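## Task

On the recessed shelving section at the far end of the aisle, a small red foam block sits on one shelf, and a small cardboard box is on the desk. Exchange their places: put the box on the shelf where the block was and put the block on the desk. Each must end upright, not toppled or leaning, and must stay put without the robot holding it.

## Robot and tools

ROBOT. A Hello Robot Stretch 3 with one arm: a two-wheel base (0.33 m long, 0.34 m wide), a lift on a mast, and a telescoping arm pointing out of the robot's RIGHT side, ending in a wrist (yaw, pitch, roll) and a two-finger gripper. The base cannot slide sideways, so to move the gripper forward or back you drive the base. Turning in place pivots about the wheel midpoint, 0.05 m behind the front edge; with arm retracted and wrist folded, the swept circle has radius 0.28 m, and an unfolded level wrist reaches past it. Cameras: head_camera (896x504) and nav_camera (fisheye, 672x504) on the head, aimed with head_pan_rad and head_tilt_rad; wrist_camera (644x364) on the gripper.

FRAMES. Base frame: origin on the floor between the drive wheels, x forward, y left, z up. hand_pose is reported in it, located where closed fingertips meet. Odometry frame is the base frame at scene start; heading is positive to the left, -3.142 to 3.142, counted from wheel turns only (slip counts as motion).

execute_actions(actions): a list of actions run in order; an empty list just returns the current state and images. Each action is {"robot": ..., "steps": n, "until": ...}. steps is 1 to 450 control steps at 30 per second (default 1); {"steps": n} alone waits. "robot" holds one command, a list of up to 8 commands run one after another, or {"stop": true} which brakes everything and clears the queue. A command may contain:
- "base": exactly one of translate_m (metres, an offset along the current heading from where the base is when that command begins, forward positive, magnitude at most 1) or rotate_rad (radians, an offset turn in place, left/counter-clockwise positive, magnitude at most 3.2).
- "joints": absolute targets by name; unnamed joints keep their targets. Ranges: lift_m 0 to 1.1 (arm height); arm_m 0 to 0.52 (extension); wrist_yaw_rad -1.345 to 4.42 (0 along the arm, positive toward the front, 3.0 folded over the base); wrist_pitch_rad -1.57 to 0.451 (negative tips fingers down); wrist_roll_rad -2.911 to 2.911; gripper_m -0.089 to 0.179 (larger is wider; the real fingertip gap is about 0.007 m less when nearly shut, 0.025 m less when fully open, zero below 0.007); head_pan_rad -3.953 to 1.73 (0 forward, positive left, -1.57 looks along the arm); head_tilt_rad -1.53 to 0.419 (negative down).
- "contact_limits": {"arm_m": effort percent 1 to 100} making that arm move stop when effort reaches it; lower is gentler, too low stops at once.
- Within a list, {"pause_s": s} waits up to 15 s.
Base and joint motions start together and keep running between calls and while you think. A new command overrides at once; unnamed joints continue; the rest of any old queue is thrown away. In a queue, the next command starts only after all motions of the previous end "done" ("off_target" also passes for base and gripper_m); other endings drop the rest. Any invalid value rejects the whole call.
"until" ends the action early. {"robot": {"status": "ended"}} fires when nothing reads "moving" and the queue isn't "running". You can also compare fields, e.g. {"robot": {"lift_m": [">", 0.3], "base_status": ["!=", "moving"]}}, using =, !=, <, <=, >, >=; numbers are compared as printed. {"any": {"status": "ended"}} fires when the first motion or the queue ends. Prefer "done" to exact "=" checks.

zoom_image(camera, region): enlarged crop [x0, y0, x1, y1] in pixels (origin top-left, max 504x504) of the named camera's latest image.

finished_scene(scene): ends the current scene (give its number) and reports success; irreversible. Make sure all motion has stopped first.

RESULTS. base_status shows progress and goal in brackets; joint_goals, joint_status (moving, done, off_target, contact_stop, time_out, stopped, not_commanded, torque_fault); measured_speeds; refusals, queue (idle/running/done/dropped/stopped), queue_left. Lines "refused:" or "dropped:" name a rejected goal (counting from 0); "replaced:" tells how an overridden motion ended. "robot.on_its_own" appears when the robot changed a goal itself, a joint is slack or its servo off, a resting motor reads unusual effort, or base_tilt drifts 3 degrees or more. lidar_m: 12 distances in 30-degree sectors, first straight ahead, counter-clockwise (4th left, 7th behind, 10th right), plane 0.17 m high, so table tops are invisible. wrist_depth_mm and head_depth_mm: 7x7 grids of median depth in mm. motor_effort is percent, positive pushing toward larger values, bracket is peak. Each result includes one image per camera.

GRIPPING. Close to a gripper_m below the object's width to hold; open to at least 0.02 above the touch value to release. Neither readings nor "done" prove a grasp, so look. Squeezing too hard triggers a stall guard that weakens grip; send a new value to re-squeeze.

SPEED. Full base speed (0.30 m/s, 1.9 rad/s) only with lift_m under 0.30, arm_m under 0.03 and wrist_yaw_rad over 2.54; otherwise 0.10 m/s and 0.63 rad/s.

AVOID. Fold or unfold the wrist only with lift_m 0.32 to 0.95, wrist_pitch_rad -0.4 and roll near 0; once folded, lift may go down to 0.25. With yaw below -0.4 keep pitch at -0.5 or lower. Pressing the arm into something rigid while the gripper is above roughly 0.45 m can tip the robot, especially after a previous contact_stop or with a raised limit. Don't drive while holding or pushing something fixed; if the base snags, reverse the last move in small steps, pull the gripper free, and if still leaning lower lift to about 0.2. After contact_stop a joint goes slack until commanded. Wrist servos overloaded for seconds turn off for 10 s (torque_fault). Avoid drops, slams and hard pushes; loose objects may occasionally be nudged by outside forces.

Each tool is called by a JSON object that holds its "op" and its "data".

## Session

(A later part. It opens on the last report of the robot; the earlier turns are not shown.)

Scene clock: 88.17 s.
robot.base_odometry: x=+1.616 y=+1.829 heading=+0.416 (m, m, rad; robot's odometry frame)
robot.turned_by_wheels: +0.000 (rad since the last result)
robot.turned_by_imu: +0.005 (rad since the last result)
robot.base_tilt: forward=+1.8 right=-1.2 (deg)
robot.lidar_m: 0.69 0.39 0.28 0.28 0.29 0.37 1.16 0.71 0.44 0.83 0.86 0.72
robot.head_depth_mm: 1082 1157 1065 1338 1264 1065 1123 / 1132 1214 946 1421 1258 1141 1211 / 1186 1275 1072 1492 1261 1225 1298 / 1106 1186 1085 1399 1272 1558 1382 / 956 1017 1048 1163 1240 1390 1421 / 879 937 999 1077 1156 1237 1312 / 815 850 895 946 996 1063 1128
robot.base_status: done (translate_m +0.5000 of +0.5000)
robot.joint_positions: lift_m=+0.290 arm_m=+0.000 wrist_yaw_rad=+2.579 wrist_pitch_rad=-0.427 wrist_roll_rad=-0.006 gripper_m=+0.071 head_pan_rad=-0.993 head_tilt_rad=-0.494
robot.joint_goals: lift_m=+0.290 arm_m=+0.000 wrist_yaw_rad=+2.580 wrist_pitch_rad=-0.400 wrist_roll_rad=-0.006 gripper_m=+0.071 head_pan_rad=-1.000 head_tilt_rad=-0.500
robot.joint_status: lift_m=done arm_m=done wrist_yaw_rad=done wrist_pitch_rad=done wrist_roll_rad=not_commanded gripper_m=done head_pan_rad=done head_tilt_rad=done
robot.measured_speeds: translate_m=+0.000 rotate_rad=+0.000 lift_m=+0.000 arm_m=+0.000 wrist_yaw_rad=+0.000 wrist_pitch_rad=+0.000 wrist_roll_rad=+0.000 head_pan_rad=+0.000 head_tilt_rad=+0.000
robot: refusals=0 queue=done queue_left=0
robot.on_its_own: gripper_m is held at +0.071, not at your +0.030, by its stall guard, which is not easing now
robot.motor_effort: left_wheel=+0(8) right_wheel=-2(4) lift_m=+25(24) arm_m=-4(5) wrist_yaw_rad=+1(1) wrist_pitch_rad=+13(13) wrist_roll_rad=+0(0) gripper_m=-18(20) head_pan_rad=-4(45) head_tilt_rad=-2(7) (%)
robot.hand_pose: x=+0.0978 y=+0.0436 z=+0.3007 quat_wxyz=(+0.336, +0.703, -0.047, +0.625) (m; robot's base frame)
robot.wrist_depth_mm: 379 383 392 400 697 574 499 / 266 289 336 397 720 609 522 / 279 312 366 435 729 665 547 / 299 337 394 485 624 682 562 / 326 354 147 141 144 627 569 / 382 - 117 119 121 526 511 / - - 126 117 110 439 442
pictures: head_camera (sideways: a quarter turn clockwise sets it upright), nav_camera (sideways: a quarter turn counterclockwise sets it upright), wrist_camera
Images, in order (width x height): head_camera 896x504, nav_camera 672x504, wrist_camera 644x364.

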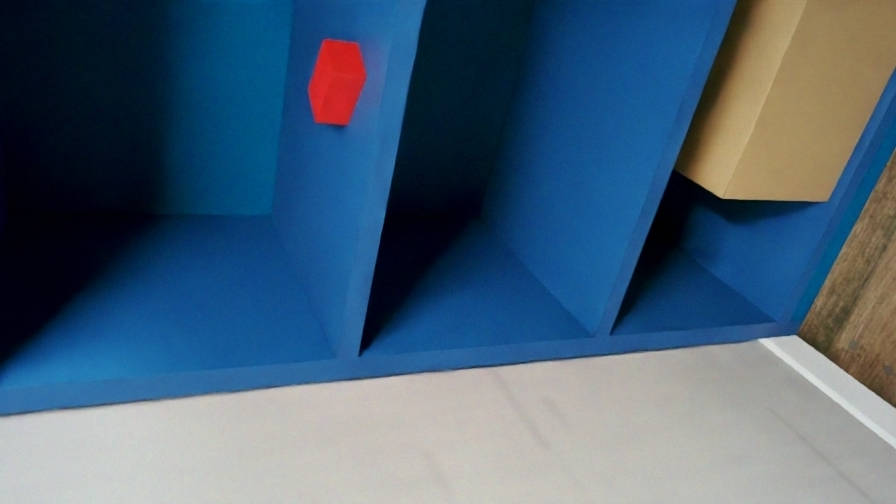

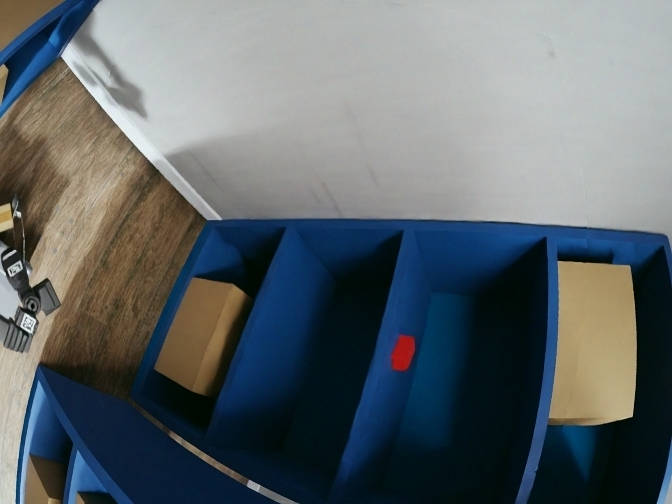

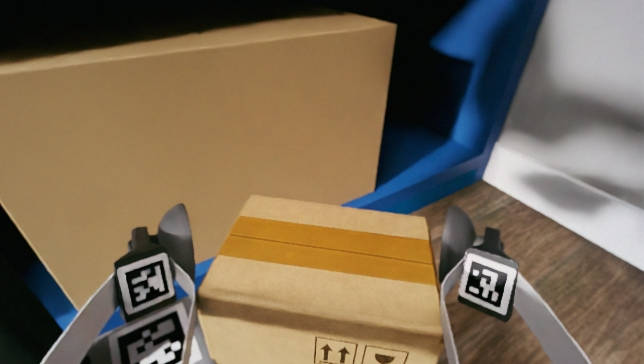

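{"op": "execute_actions", "data": {"actions": [{"robot":[{"joints":{"lift_m":0.9,"head_pan_rad":-1.57}},{"joints":{"wrist_yaw_rad":1.0}},{"base":{"rotate_rad":-0.3},"joints":{"lift_m":1.06}},{"base":{"translate_m":0.2}},{"base":{"translate_m":0.24},"joints":{"wrist_yaw_rad":0}},{"base":{"rotate_rad":0.3}}],"steps":450,"until":{"robot":{"status":"ended"}}},{"steps":200,"until":{"robot":{"status":"ended"}}}]}}

Scene clock: 113.57 s.
robot.base_odometry: x=+2.053 y=+1.880 heading=+0.416 (m, m, rad; robot's odometry frame)
robot.turned_by_wheels: +0.000 (rad since the last result)
robot.turned_by_imu: -0.002 (rad since the last result)
robot.base_tilt: forward=+1.7 right=-1.0 (deg)
robot.lidar_m: 0.27 0.28 0.39 0.41 0.42 0.58 1.06 0.71 0.73 0.70 0.38 0.28
robot.head_depth_mm: 984 1050 1116 - - - - / 979 1056 1117 - - - - / 975 1044 1106 - - - - / 969 1045 1089 - - - 1329 / 963 1032 1084 772 1204 975 1299 / 963 1034 1081 776 1155 1011 1208 / 906 879 853 735 812 867 928
robot.base_status: done (rotate_rad +0.2999 of +0.3000)
robot.joint_positions: lift_m=+1.060 arm_m=+0.000 wrist_yaw_rad=+0.001 wrist_pitch_rad=-0.427 wrist_roll_rad=-0.006 gripper_m=+0.071 head_pan_rad=-1.563 head_tilt_rad=-0.494
robot.joint_goals: lift_m=+1.060 arm_m=+0.000 wrist_yaw_rad=+0.000 wrist_pitch_rad=-0.400 wrist_roll_rad=-0.006 gripper_m=+0.071 head_pan_rad=-1.570 head_tilt_rad=-0.500
robot.joint_status: lift_m=done arm_m=done wrist_yaw_rad=done wrist_pitch_rad=done wrist_roll_rad=not_commanded gripper_m=done head_pan_rad=done head_tilt_rad=done
robot.measured_speeds: translate_m=+0.000 rotate_rad=+0.000 lift_m=+0.000 arm_m=+0.000 wrist_yaw_rad=+0.000 wrist_pitch_rad=+0.000 wrist_roll_rad=+0.000 head_pan_rad=+0.000 head_tilt_rad=+0.000
robot: refusals=0 queue=done queue_left=0
robot.on_its_own: gripper_m is held at +0.071, not at your +0.030, by its stall guard, which is not easing now
robot.motor_effort: left_wheel=-2(7) right_wheel=+1(4) lift_m=+29(31) arm_m=-4(4) wrist_yaw_rad=-1(1) wrist_pitch_rad=+13(14) wrist_roll_rad=-1(0) gripper_m=-20(19) head_pan_rad=-3(36) head_tilt_rad=-2(2) (%)
robot.hand_pose: x=-0.0213 y=-0.3685 z=+1.0705 quat_wxyz=(+0.693, +0.151, -0.689, -0.149) (m; robot's base frame)
robot.wrist_depth_mm: 356 426 786 814 821 806 703 / 361 444 607 630 548 641 638 / 364 474 484 485 488 486 500 / 363 519 885 - - - 685 / 364 472 147 141 144 909 687 / 364 - 118 119 121 818 738 / 345 529 127 118 111 894 724
pictures: head_camera (sideways: a quarter turn clockwise sets it upright), nav_camera (sideways: a quarter turn counterclockwise sets it upright), wrist_camera
Images, in order (width x height): head_camera 896x504, nav_camera 672x504, wrist_camera 644x364.

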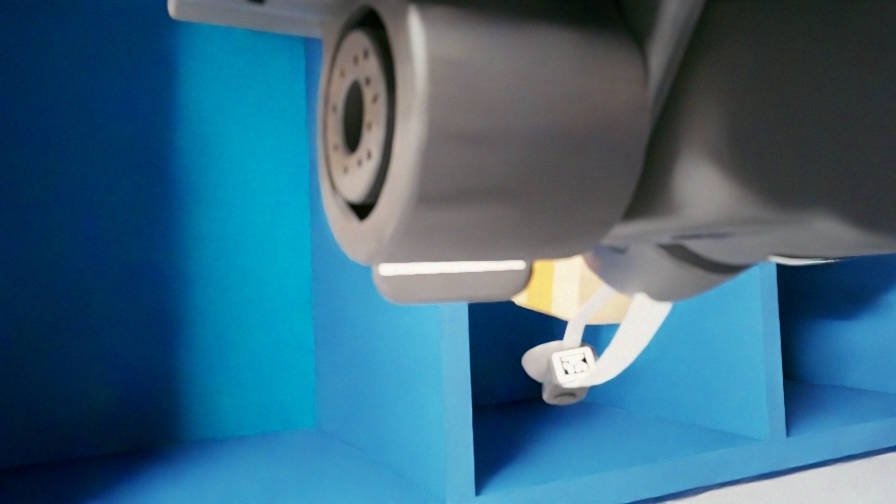

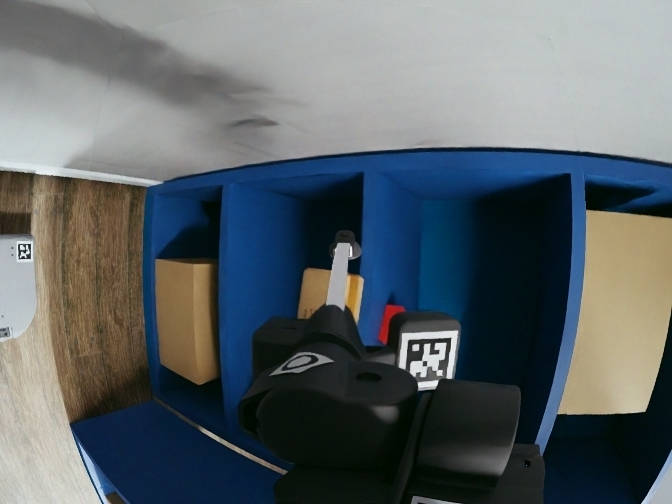

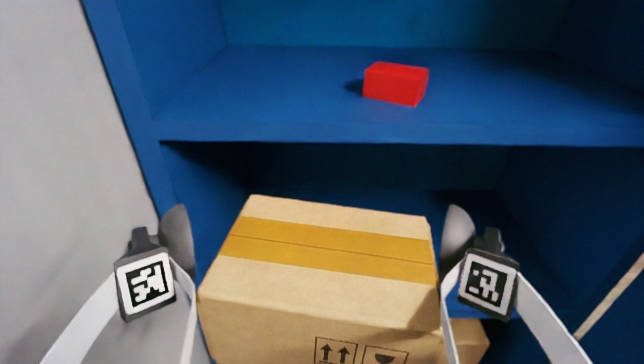

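{"op": "execute_actions", "data": {"actions": [{"robot":[{"base":{"translate_m":0.07},"joints":{"lift_m":1.02,"arm_m":0.15}},{"joints":{"arm_m":0.34}},{"joints":{"lift_m":0.99}}],"steps":450,"until":{"robot":{"status":"ended"}}}]}}

Scene clock: 121.73 s.
robot.base_odometry: x=+2.117 y=+1.908 heading=+0.416 (m, m, rad; robot's odometry frame)
robot.turned_by_wheels: +0.000 (rad since the last result)
robot.turned_by_imu: -0.001 (rad since the last result)
robot.base_tilt: forward=+1.9 right=-1.1 (deg)
robot.lidar_m: 0.20 0.21 0.29 0.48 0.42 0.58 1.13 0.78 0.73 0.70 0.28 0.21
robot.head_depth_mm: 984 1066 1115 1291 1261 997 1079 / 982 1057 - 1270 1266 999 1077 / 975 1039 - 1273 1262 999 1086 / 973 1042 - 1271 1271 1000 1325 / 966 1039 1087 733 1274 999 1264 / 941 1001 938 737 881 908 973 / 610 612 664 699 739 723 710
robot.base_status: done (translate_m +0.0700 of +0.0700)
robot.joint_positions: lift_m=+0.993 arm_m=+0.340 wrist_yaw_rad=+0.000 wrist_pitch_rad=-0.367 wrist_roll_rad=-0.019 gripper_m=+0.071 head_pan_rad=-1.563 head_tilt_rad=-0.494
robot.joint_goals: lift_m=+0.993 arm_m=+0.340 wrist_yaw_rad=+0.000 wrist_pitch_rad=-0.400 wrist_roll_rad=-0.019 gripper_m=+0.071 head_pan_rad=-1.570 head_tilt_rad=-0.500
robot.joint_status: lift_m=contact_stop arm_m=done wrist_yaw_rad=done wrist_pitch_rad=done wrist_roll_rad=not_commanded gripper_m=done head_pan_rad=done head_tilt_rad=done
robot.measured_speeds: translate_m=+0.000 rotate_rad=+0.000 lift_m=+0.002 arm_m=+0.000 wrist_yaw_rad=+0.000 wrist_pitch_rad=+0.072 wrist_roll_rad=+0.000 head_pan_rad=+0.000 head_tilt_rad=+0.000
robot: refusals=0 queue=dropped queue_left=0
robot.on_its_own: gripper_m is held at +0.071, not at your +0.030, by its stall guard, which is not easing now; lift_m is slack since a contact_stop, until your next command for it
robot.motor_effort: left_wheel=-3(4) right_wheel=+1(5) lift_m=+23(30) arm_m=+4(5) wrist_yaw_rad=+0(1) wrist_pitch_rad=-19(21) wrist_roll_rad=+6(7) gripper_m=-20(20) head_pan_rad=-3(4) head_tilt_rad=-2(2) (%)
robot.hand_pose: x=-0.0215 y=-0.7152 z=+1.0175 quat_wxyz=(+0.702, +0.130, -0.688, -0.128) (m; robot's base frame)
robot.wrist_depth_mm: 207 290 492 490 492 492 498 / 208 293 490 522 519 522 530 / 210 294 358 362 369 379 388 / 211 257 266 270 275 264 213 / 201 218 143 139 144 227 215 / 175 - 117 118 120 - 185 / 159 160 129 118 110 161 162
pictures: head_camera (sideways: a quarter turn clockwise sets it upright), nav_camera (sideways: a quarter turn counterclockwise sets it upright), wrist_camera
Images, in order (width x height): head_camera 896x504, nav_camera 672x504, wrist_camera 644x364.

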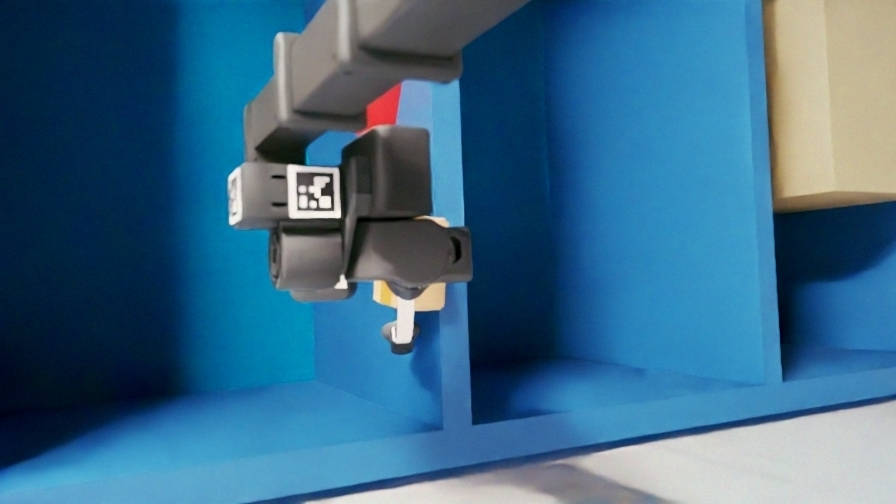

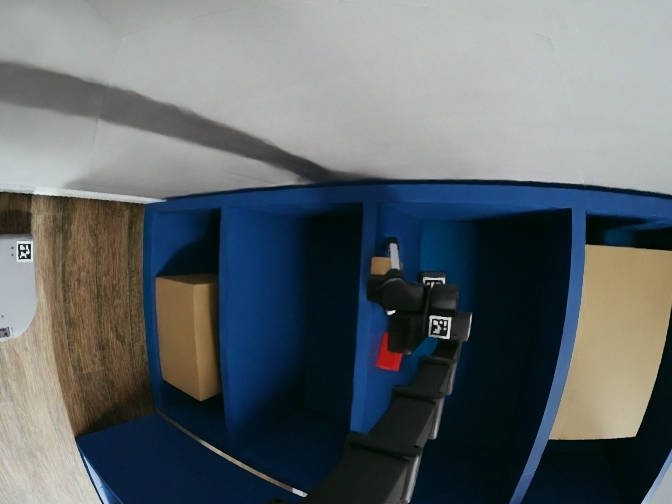

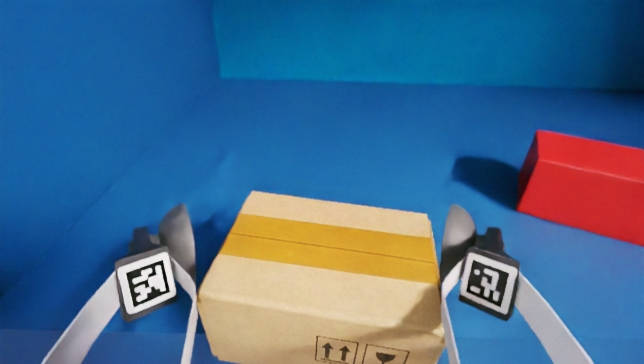

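{"op": "execute_actions", "data": {"actions": [{"robot":[{"joints":{"lift_m":1.002}},{"joints":{"gripper_m":0.15}},{"joints":{"lift_m":1.01,"arm_m":0.2}},{"base":{"translate_m":-0.15},"joints":{"wrist_yaw_rad":-0.25,"gripper_m":0.17,"arm_m":0.23,"lift_m":1.04}}],"steps":450,"until":{"robot":{"status":"ended"}}}]}}

Scene clock: 130.53 s.
robot.base_odometry: x=+1.979 y=+1.848 heading=+0.416 (m, m, rad; robot's odometry frame)
robot.turned_by_wheels: +0.000 (rad since the last result)
robot.turned_by_imu: -0.003 (rad since the last result)
robot.base_tilt: forward=+1.8 right=-1.0 (deg)
robot.lidar_m: 0.35 0.36 0.49 0.40 0.42 0.58 0.98 0.64 0.72 0.70 0.49 0.36
robot.head_depth_mm: 986 1041 919 806 1257 997 1082 / 978 1028 1069 1283 1263 1000 1071 / 974 1024 - 1281 1263 998 1067 / 967 1033 - - 1268 1000 1058 / 962 1039 1086 772 1268 999 1268 / 960 1033 1077 708 1273 1007 1303 / 955 1026 1019 714 1112 982 1062
robot.base_status: done (translate_m -0.1500 of -0.1500)
robot.joint_positions: lift_m=+1.040 arm_m=+0.230 wrist_yaw_rad=-0.249 wrist_pitch_rad=-0.412 wrist_roll_rad=-0.010 gripper_m=+0.170 head_pan_rad=-1.563 head_tilt_rad=-0.494
robot.joint_goals: lift_m=+1.040 arm_m=+0.230 wrist_yaw_rad=-0.250 wrist_pitch_rad=-0.400 wrist_roll_rad=-0.010 gripper_m=+0.170 head_pan_rad=-1.570 head_tilt_rad=-0.500
robot.joint_status: lift_m=done arm_m=done wrist_yaw_rad=done wrist_pitch_rad=done wrist_roll_rad=not_commanded gripper_m=done head_pan_rad=done head_tilt_rad=done
robot.measured_speeds: translate_m=+0.000 rotate_rad=+0.000 lift_m=+0.000 arm_m=+0.000 wrist_yaw_rad=+0.000 wrist_pitch_rad=+0.000 wrist_roll_rad=+0.000 head_pan_rad=+0.000 head_tilt_rad=+0.000
robot: refusals=0 queue=done queue_left=0
robot.motor_effort: left_wheel=-2(7) right_wheel=+1(1) lift_m=+28(29) arm_m=+5(6) wrist_yaw_rad=-1(2) wrist_pitch_rad=+6(17) wrist_roll_rad=+2(6) gripper_m=-1(81) head_pan_rad=-3(3) head_tilt_rad=-2(2) (%)
robot.hand_pose: x=-0.0769 y=-0.5928 z=+1.0538 quat_wxyz=(+0.672, +0.059, -0.701, -0.230) (m; robot's base frame)
robot.wrist_depth_mm: 515 546 580 621 664 601 448 / 527 563 583 592 602 578 457 / 401 409 334 398 420 429 432 / 303 319 319 323 326 336 363 / 222 261 270 288 847 632 492 / 215 728 764 757 761 751 517 / 548 660 658 671 666 650 575
pictures: head_camera (sideways: a quarter turn clockwise sets it upright), nav_camera (sideways: a quarter turn counterclockwise sets it upright), wrist_camera
Images, in order (width x height): head_camera 896x504, nav_camera 672x504, wrist_camera 644x364.

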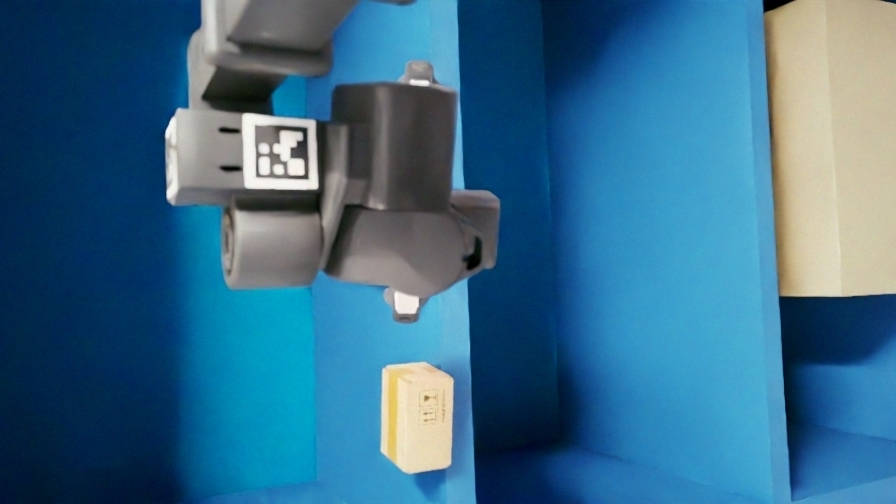

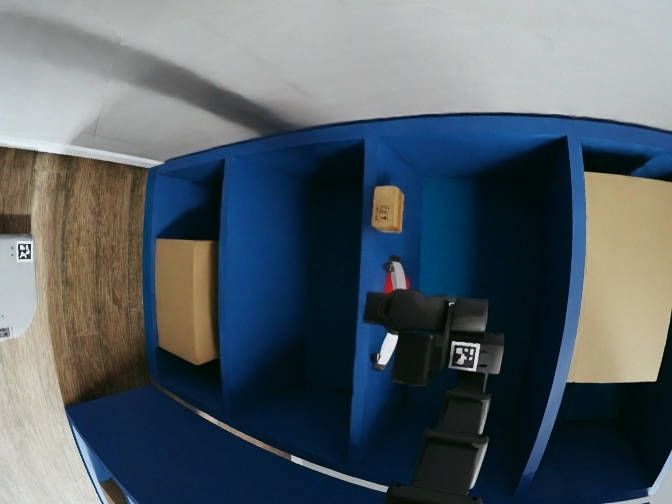

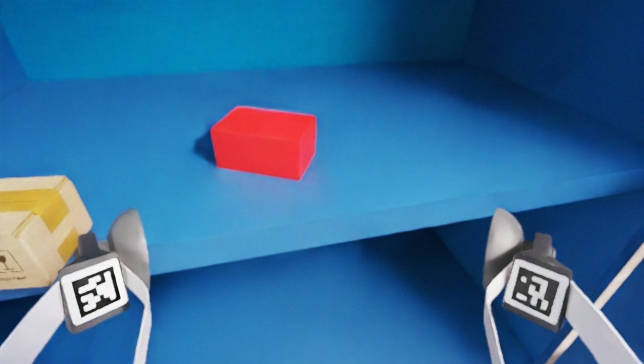

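{"op": "execute_actions", "data": {"actions": [{"robot":[{"base":{"translate_m":-0.01},"joints":{"gripper_m":0.155,"lift_m":1.02,"arm_m":0.4}},{"joints":{"lift_m":0.998}}],"steps":450,"until":{"robot":{"status":"ended"}}}]}}

Scene clock: 135.73 s.
robot.base_odometry: x=+1.970 y=+1.844 heading=+0.416 (m, m, rad; robot's odometry frame)
robot.turned_by_wheels: +0.000 (rad since the last result)
robot.turned_by_imu: -0.001 (rad since the last result)
robot.base_tilt: forward=+1.9 right=-1.1 (deg)
robot.lidar_m: 0.36 0.38 0.49 0.40 0.42 0.65 0.97 0.63 0.72 0.70 0.51 0.37
robot.head_depth_mm: 981 1058 - 1291 1262 995 1082 / 977 1047 - 1039 1257 998 1068 / 973 1034 - 1012 1266 998 1060 / 973 1033 - 1258 1267 1001 1059 / 960 1038 1080 771 1271 1004 1263 / 954 1032 1075 713 1269 1005 1303 / 954 1028 1057 710 1147 990 1099
robot.base_status: done (translate_m -0.0100 of -0.0100)
robot.joint_positions: lift_m=+0.998 arm_m=+0.400 wrist_yaw_rad=-0.250 wrist_pitch_rad=-0.413 wrist_roll_rad=-0.009 gripper_m=+0.155 head_pan_rad=-1.563 head_tilt_rad=-0.494
robot.joint_goals: lift_m=+0.998 arm_m=+0.400 wrist_yaw_rad=-0.250 wrist_pitch_rad=-0.400 wrist_roll_rad=-0.009 gripper_m=+0.155 head_pan_rad=-1.570 head_tilt_rad=-0.500
robot.joint_status: lift_m=done arm_m=done wrist_yaw_rad=done wrist_pitch_rad=done wrist_roll_rad=not_commanded gripper_m=done head_pan_rad=done head_tilt_rad=done
robot.measured_speeds: translate_m=+0.000 rotate_rad=+0.000 lift_m=+0.000 arm_m=+0.000 wrist_yaw_rad=+0.000 wrist_pitch_rad=+0.000 wrist_roll_rad=+0.000 head_pan_rad=+0.000 head_tilt_rad=+0.000
robot: refusals=0 queue=done queue_left=0
robot.motor_effort: left_wheel=-2(6) right_wheel=+0(3) lift_m=+23(30) arm_m=+4(5) wrist_yaw_rad=+0(1) wrist_pitch_rad=+6(6) wrist_roll_rad=+1(2) gripper_m=+0(65) head_pan_rad=-3(3) head_tilt_rad=-2(2) (%)
robot.hand_pose: x=-0.0771 y=-0.7628 z=+1.0120 quat_wxyz=(+0.672, +0.059, -0.701, -0.230) (m; robot's base frame)
robot.wrist_depth_mm: 384 406 430 460 493 520 442 / 403 416 445 457 464 479 436 / 311 316 320 323 328 333 335 / 242 244 169 170 251 253 255 / 198 200 155 147 204 214 208 / 170 - 166 161 172 - 174 / 142 146 147 147 149 149 150
pictures: head_camera (sideways: a quarter turn clockwise sets it upright), nav_camera (sideways: a quarter turn counterclockwise sets it upright), wrist_camera
Images, in order (width x height): head_camera 896x504, nav_camera 672x504, wrist_camera 644x364.

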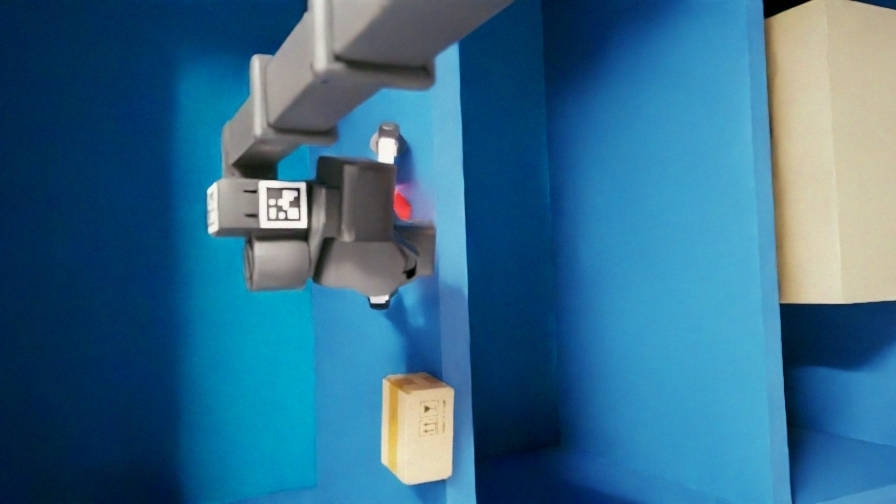

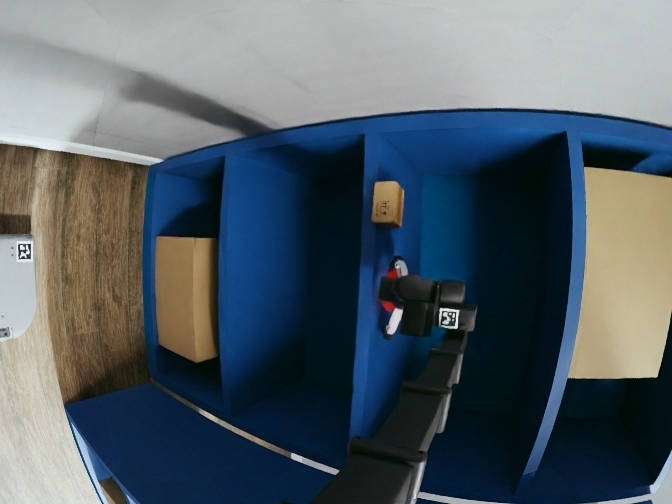

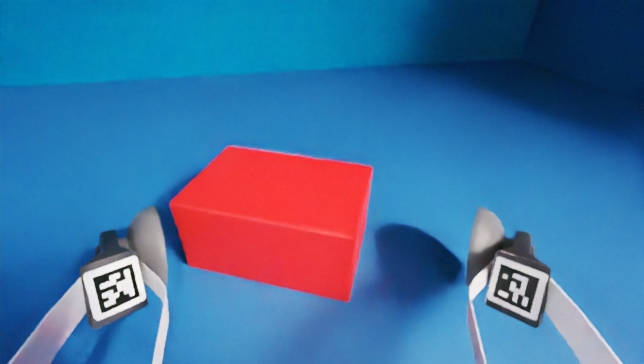

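{"op": "execute_actions", "data": {"actions": [{"robot":[{"base":{"translate_m":0.025},"joints":{"gripper_m":0.17}},{"base":{"translate_m":0.03},"joints":{"wrist_yaw_rad":-0.4,"arm_m":0.425}},{"joints":{"lift_m":0.988}}],"steps":450,"until":{"robot":{"status":"ended"}}}]}}

Scene clock: 142.13 s.
robot.base_odometry: x=+2.021 y=+1.866 heading=+0.416 (m, m, rad; robot's odometry frame)
robot.turned_by_wheels: +0.000 (rad since the last result)
robot.turned_by_imu: -0.001 (rad since the last result)
robot.base_tilt: forward=+2.1 right=-1.1 (deg)
robot.lidar_m: 0.31 0.32 0.44 0.40 0.42 0.58 1.02 0.68 0.72 0.70 0.43 0.32
robot.head_depth_mm: 979 1058 1126 - 1259 995 1081 / 979 1053 - 1266 1261 998 1072 / 972 1041 - 1012 1265 997 1064 / 967 1041 - 1253 1267 1005 1086 / 966 1040 1084 722 1270 1004 1303 / 960 1032 1081 714 1235 1004 1273 / 946 1005 938 778 946 923 976
robot.base_status: done (translate_m +0.0300 of +0.0300)
robot.joint_positions: lift_m=+0.988 arm_m=+0.425 wrist_yaw_rad=-0.399 wrist_pitch_rad=-0.403 wrist_roll_rad=-0.007 gripper_m=+0.170 head_pan_rad=-1.563 head_tilt_rad=-0.494
robot.joint_goals: lift_m=+0.988 arm_m=+0.425 wrist_yaw_rad=-0.400 wrist_pitch_rad=-0.400 wrist_roll_rad=-0.007 gripper_m=+0.170 head_pan_rad=-1.570 head_tilt_rad=-0.500
robot.joint_status: lift_m=done arm_m=done wrist_yaw_rad=done wrist_pitch_rad=done wrist_roll_rad=not_commanded gripper_m=done head_pan_rad=done head_tilt_rad=done
robot.measured_speeds: translate_m=+0.000 rotate_rad=+0.000 lift_m=+0.000 arm_m=+0.000 wrist_yaw_rad=+0.000 wrist_pitch_rad=+0.000 wrist_roll_rad=+0.000 head_pan_rad=+0.000 head_tilt_rad=+0.000
robot: refusals=0 queue=done queue_left=0
robot.motor_effort: left_wheel=-2(4) right_wheel=+0(4) lift_m=+21(23) arm_m=+5(4) wrist_yaw_rad=-2(1) wrist_pitch_rad=+2(6) wrist_roll_rad=+0(1) gripper_m=-1(63) head_pan_rad=-4(4) head_tilt_rad=-2(2) (%)
robot.hand_pose: x=-0.1093 y=-0.7782 z=+1.0043 quat_wxyz=(+0.654, +0.003, -0.705, -0.276) (m; robot's base frame)
robot.wrist_depth_mm: 351 379 416 462 517 557 436 / 365 397 432 448 456 461 426 / 302 304 307 311 312 319 323 / 233 233 216 158 176 244 244 / 196 194 150 139 140 204 196 / - 161 157 153 154 163 165 / 134 138 139 140 141 141 142
pictures: head_camera (sideways: a quarter turn clockwise sets it upright), nav_camera (sideways: a quarter turn counterclockwise sets it upright), wrist_camera
Images, in order (width x height): head_camera 896x504, nav_camera 672x504, wrist_camera 644x364.

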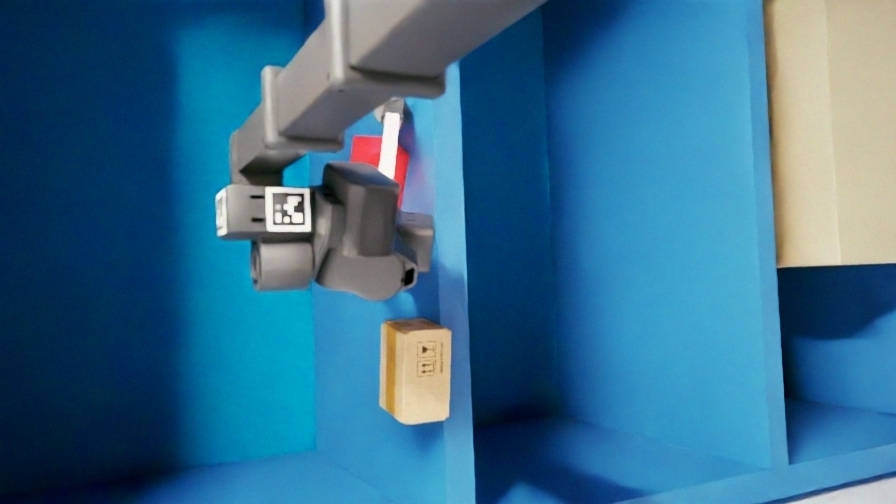

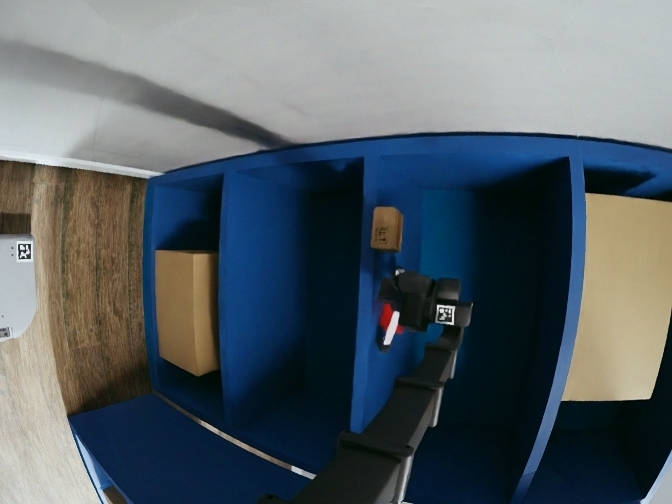

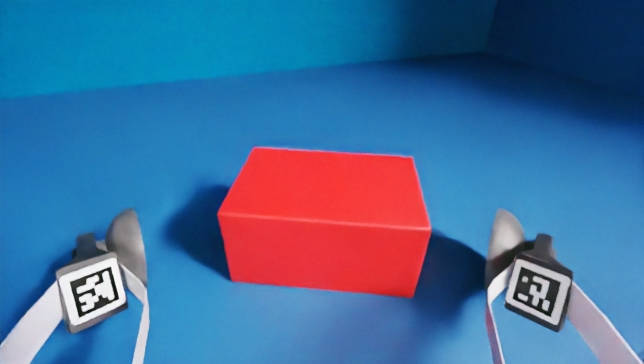

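{"op": "execute_actions", "data": {"actions": [{"robot":[{"joints":{"arm_m":0.44}},{"joints":{"gripper_m":0.03}},{"pause_s":0.4},{"joints":{"lift_m":1.05}},{"joints":{"arm_m":0,"wrist_yaw_rad":-0.1}},{"base":{"translate_m":-0.12},"joints":{"wrist_yaw_rad":0.6}},{"joints":{"wrist_yaw_rad":1.5,"lift_m":0.88}},{"joints":{"wrist_yaw_rad":2.6,"head_pan_rad":-3.14,"head_tilt_rad":-0.6}}],"steps":450,"until":{"robot":{"status":"ended"}}},{"steps":300,"until":{"robot":{"status":"ended"}}},{"robot":{"joints":{"lift_m":0.29}},"steps":200,"until":{"robot":{"status":"ended"}}}]}}

Scene clock: 165.77 s.
robot.base_odometry: x=+1.911 y=+1.817 heading=+0.416 (m, m, rad; robot's odometry frame)
robot.turned_by_wheels: +0.000 (rad since the last result)
robot.turned_by_imu: -0.006 (rad since the last result)
robot.base_tilt: forward=+1.9 right=-1.0 (deg)
robot.lidar_m: 0.42 0.44 0.54 0.40 0.42 0.60 0.92 0.57 0.72 0.70 0.60 0.44
robot.head_depth_mm: 1207 1127 1487 1431 1231 1232 1258 / 3950 - 2939 1723 1777 1521 1321 / 3955 - 3467 2461 1911 1562 1323 / 3961 - 3507 2471 1922 1567 1328 / 3882 - 3470 2478 1917 1563 1318 / 3930 - 2962 1556 1493 1450 1283 / 1196 1260 1110 1011 929 913 888
robot.base_status: done (translate_m -0.1200 of -0.1200)
robot.joint_positions: lift_m=+0.290 arm_m=+0.000 wrist_yaw_rad=+2.598 wrist_pitch_rad=-0.416 wrist_roll_rad=-0.007 gripper_m=+0.046 head_pan_rad=-3.133 head_tilt_rad=-0.592
robot.joint_goals: lift_m=+0.290 arm_m=+0.000 wrist_yaw_rad=+2.600 wrist_pitch_rad=-0.400 wrist_roll_rad=-0.007 gripper_m=+0.045 head_pan_rad=-3.140 head_tilt_rad=-0.600
robot.joint_status: lift_m=done arm_m=done wrist_yaw_rad=done wrist_pitch_rad=done wrist_roll_rad=not_commanded gripper_m=done head_pan_rad=done head_tilt_rad=done
robot.measured_speeds: translate_m=+0.000 rotate_rad=+0.000 lift_m=+0.000 arm_m=+0.000 wrist_yaw_rad=+0.000 wrist_pitch_rad=+0.000 wrist_roll_rad=+0.000 head_pan_rad=+0.000 head_tilt_rad=+0.000
robot: refusals=0 queue=done queue_left=0
robot.on_its_own: gripper_m is held at +0.045, not at your +0.030, by its stall guard, which is not easing now
robot.motor_effort: left_wheel=-2(6) right_wheel=+0(3) lift_m=+24(30) arm_m=-4(6) wrist_yaw_rad=+2(3) wrist_pitch_rad=+8(8) wrist_roll_rad=+0(0) gripper_m=-18(100) head_pan_rad=-5(52) head_tilt_rad=-3(10) (%)
robot.hand_pose: x=+0.0948 y=+0.0470 z=+0.3032 quat_wxyz=(+0.327, +0.703, -0.043, +0.630) (m; robot's base frame)
robot.wrist_depth_mm: 407 476 816 586 483 371 304 / 355 403 864 650 514 389 315 / 379 429 778 703 546 408 325 / 406 466 518 165 530 430 338 / 434 488 131 132 133 442 353 / 457 492 142 137 134 433 368 / - - 438 429 437 434 370
pictures: head_camera (sideways: a quarter turn clockwise sets it upright), nav_camera (sideways: a quarter turn counterclockwise sets it upright), wrist_camera
Images, in order (width x height): head_camera 896x504, nav_camera 672x504, wrist_camera 644x364.

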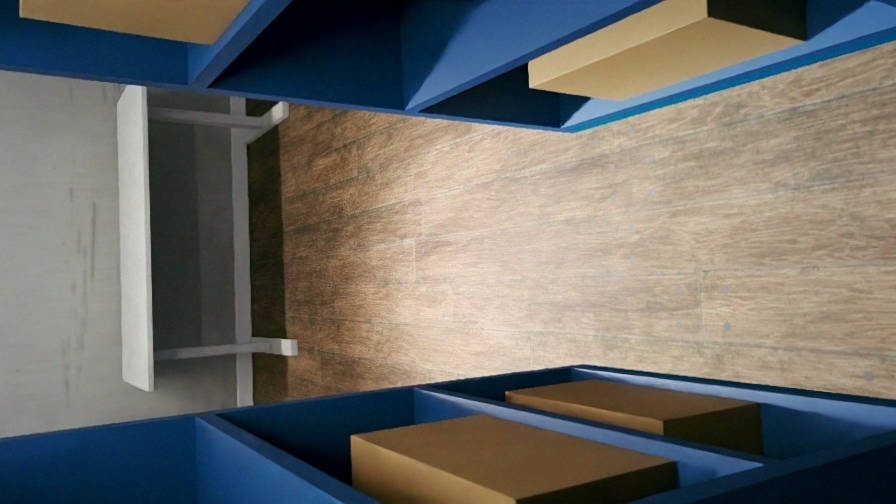

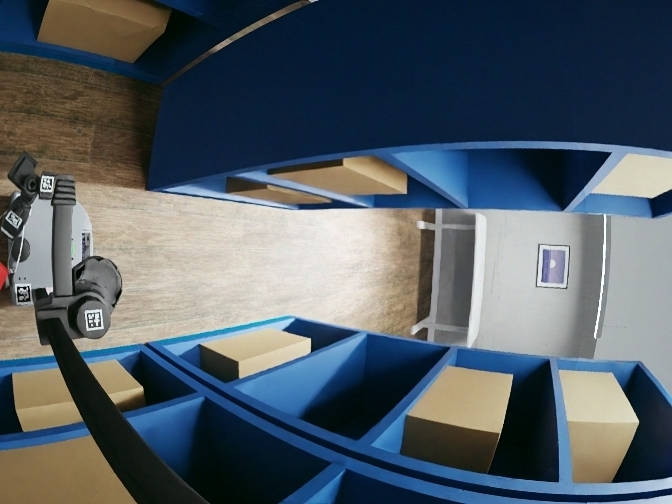

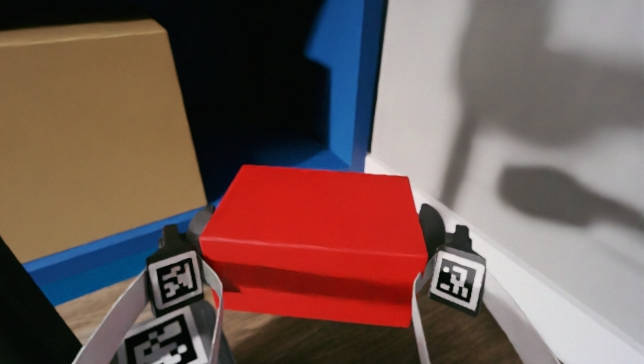

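{"op": "execute_actions", "data": {"actions": [{"robot":[{"base":{"rotate_rad":2.97},"joints":{"head_pan_rad":0}},{"base":{"translate_m":0.33}},{"base":{"rotate_rad":0.2}},{"base":{"translate_m":0.3}}],"steps":450,"until":{"robot":{"status":"ended"}}}]}}

Scene clock: 177.30 s.
robot.base_odometry: x=+1.320 y=+1.609 heading=-2.697 (m, m, rad; robot's odometry frame)
robot.turned_by_wheels: +3.170 (rad since the last result)
robot.turned_by_imu: +3.135 (rad since the last result)
robot.base_tilt: forward=+2.0 right=-1.0 (deg)
robot.lidar_m: 3.21 0.40 0.38 0.28 0.28 1.08 1.05 0.49 0.35 0.34 0.38 0.52
robot.head_depth_mm: 3361 3663 3491 2358 1032 1167 1240 / 3375 3531 3494 2457 1919 1562 1298 / 3368 3697 3443 2473 1909 1555 1313 / 3311 3680 3516 2473 1912 1550 1322 / 3327 3633 3486 2465 1908 1558 1324 / 3320 3490 3389 2505 1909 1561 1297 / 3313 3596 3450 2489 1739 1072 1044
robot.base_status: done (translate_m +0.3000 of +0.3000)
robot.joint_positions: lift_m=+0.290 arm_m=+0.000 wrist_yaw_rad=+2.599 wrist_pitch_rad=-0.416 wrist_roll_rad=-0.007 gripper_m=+0.046 head_pan_rad=-0.007 head_tilt_rad=-0.594
robot.joint_goals: lift_m=+0.290 arm_m=+0.000 wrist_yaw_rad=+2.600 wrist_pitch_rad=-0.400 wrist_roll_rad=-0.007 gripper_m=+0.045 head_pan_rad=+0.000 head_tilt_rad=-0.600
robot.joint_status: lift_m=done arm_m=done wrist_yaw_rad=done wrist_pitch_rad=done wrist_roll_rad=not_commanded gripper_m=done head_pan_rad=done head_tilt_rad=done
robot.measured_speeds: translate_m=+0.000 rotate_rad=+0.000 lift_m=+0.000 arm_m=+0.000 wrist_yaw_rad=+0.000 wrist_pitch_rad=+0.000 wrist_roll_rad=+0.000 head_pan_rad=+0.000 head_tilt_rad=+0.000
robot: refusals=0 queue=done queue_left=0
robot.on_its_own: gripper_m is held at +0.045, not at your +0.030, by its stall guard, which is not easing now
robot.motor_effort: left_wheel=-2(9) right_wheel=+1(7) lift_m=+24(24) arm_m=-4(4) wrist_yaw_rad=+1(1) wrist_pitch_rad=+8(8) wrist_roll_rad=+0(0) gripper_m=-20(20) head_pan_rad=+4(48) head_tilt_rad=-2(3) (%)
robot.hand_pose: x=+0.0947 y=+0.0471 z=+0.3031 quat_wxyz=(+0.327, +0.703, -0.043, +0.630) (m; robot's base frame)
robot.wrist_depth_mm: 565 634 690 464 463 549 - / 509 679 744 439 471 595 - / 418 712 769 479 532 687 963 / 350 589 572 164 594 733 760 / 322 487 131 132 133 616 608 / 349 413 142 136 134 524 517 / - - 440 430 446 444 449
pictures: head_camera (sideways: a quarter turn clockwise sets it upright), nav_camera (sideways: a quarter turn counterclockwise sets it upright), wrist_camera
Images, in order (width x height): head_camera 896x504, nav_camera 672x504, wrist_camera 644x364.

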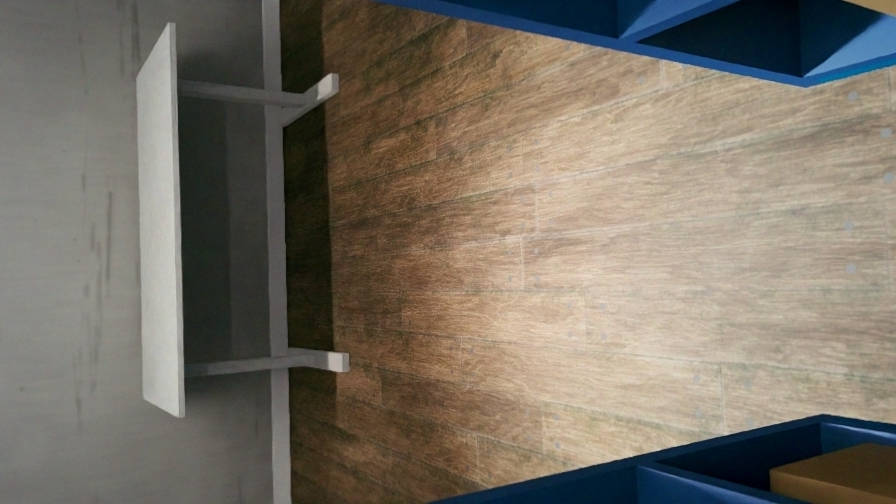

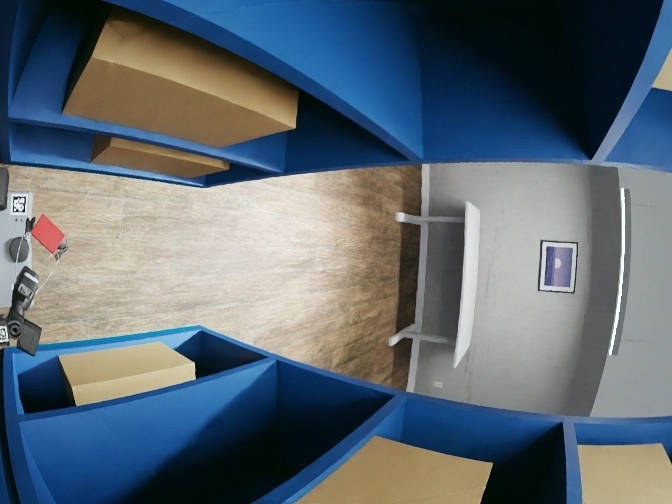

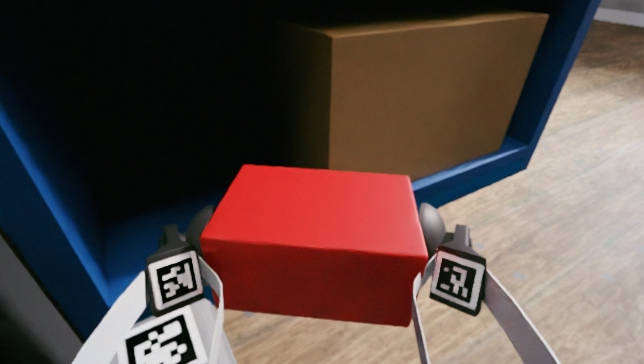

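{"op": "execute_actions", "data": {"actions": [{"robot":[{"base":{"translate_m":1.0}},{"base":{"translate_m":0.95}},{"base":{"rotate_rad":1.6}},{"joints":{"lift_m":0.9,"head_pan_rad":-1.57}},{"joints":{"wrist_yaw_rad":0}},{"joints":{"arm_m":0.35,"lift_m":0.86}}],"steps":450,"until":{"robot":{"status":"ended"}}},{"steps":450,"until":{"robot":{"status":"ended"}}}]}}

Scene clock: 203.57 s.
robot.base_odometry: x=-0.441 y=+0.770 heading=-1.097 (m, m, rad; robot's odometry frame)
robot.turned_by_wheels: +1.600 (rad since the last result)
robot.turned_by_imu: +1.589 (rad since the last result)
robot.base_tilt: forward=+1.8 right=-1.0 (deg)
robot.lidar_m: 1.73 1.87 1.16 1.15 1.21 2.03 1.98 2.10 1.60 1.30 1.86 1.78
robot.head_depth_mm: 1532 1674 1500 1223 - - 1289 / 1535 1668 1511 - 1844 1561 1324 / 1537 1681 1605 - 1917 1560 1318 / 1540 1671 1611 - 1924 1559 1321 / 1530 1679 1521 1239 1863 1564 1324 / 1530 1679 1516 1177 1857 1567 1321 / 1534 1684 1798 1180 1925 1562 1321
robot.base_status: done (rotate_rad +1.5999 of +1.6000)
robot.joint_positions: lift_m=+0.860 arm_m=+0.350 wrist_yaw_rad=+0.000 wrist_pitch_rad=-0.417 wrist_roll_rad=-0.007 gripper_m=+0.046 head_pan_rad=-1.563 head_tilt_rad=-0.594
robot.joint_goals: lift_m=+0.860 arm_m=+0.350 wrist_yaw_rad=+0.000 wrist_pitch_rad=-0.400 wrist_roll_rad=-0.007 gripper_m=+0.045 head_pan_rad=-1.570 head_tilt_rad=-0.600
robot.joint_status: lift_m=done arm_m=done wrist_yaw_rad=done wrist_pitch_rad=done wrist_roll_rad=not_commanded gripper_m=done head_pan_rad=done head_tilt_rad=done
robot.measured_speeds: translate_m=+0.000 rotate_rad=+0.000 lift_m=+0.000 arm_m=+0.000 wrist_yaw_rad=+0.000 wrist_pitch_rad=+0.000 wrist_roll_rad=+0.000 head_pan_rad=+0.000 head_tilt_rad=+0.000
robot: refusals=0 queue=done queue_left=0
robot.on_its_own: gripper_m is held at +0.045, not at your +0.030, by its stall guard, which is not easing now
robot.motor_effort: left_wheel=-3(10) right_wheel=+1(6) lift_m=+24(30) arm_m=+4(5) wrist_yaw_rad=-1(2) wrist_pitch_rad=+8(9) wrist_roll_rad=+0(0) gripper_m=-19(19) head_pan_rad=-4(51) head_tilt_rad=-2(2) (%)
robot.hand_pose: x=-0.0215 y=-0.7193 z=+0.8731 quat_wxyz=(+0.694, +0.147, -0.689, -0.146) (m; robot's base frame)
robot.wrist_depth_mm: - - - - - - - / - - 861 875 884 904 926 / - 609 618 607 619 633 634 / - 469 449 165 484 483 486 / - - 131 132 133 - - / - - 143 137 134 - - / - - - - - - -
pictures: head_camera (sideways: a quarter turn clockwise sets it upright), nav_camera (sideways: a quarter turn counterclockwise sets it upright), wrist_camera
Images, in order (width x height): head_camera 896x504, nav_camera 672x504, wrist_camera 644x364.

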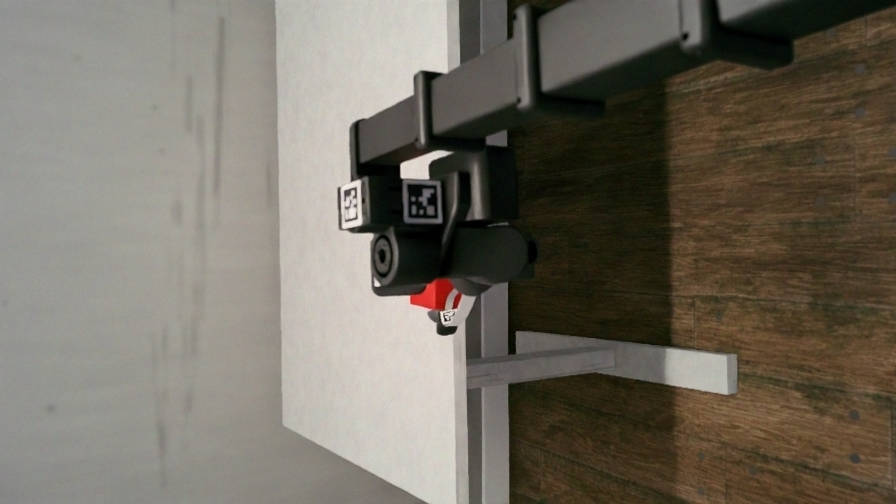

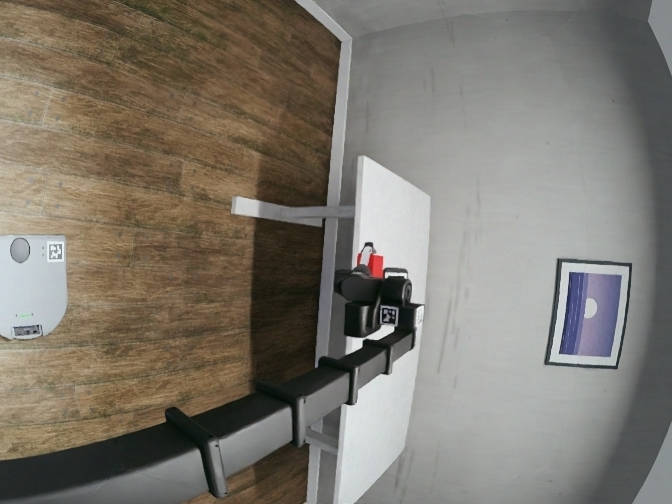

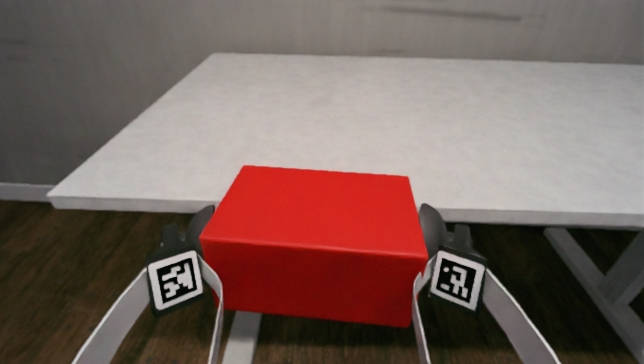

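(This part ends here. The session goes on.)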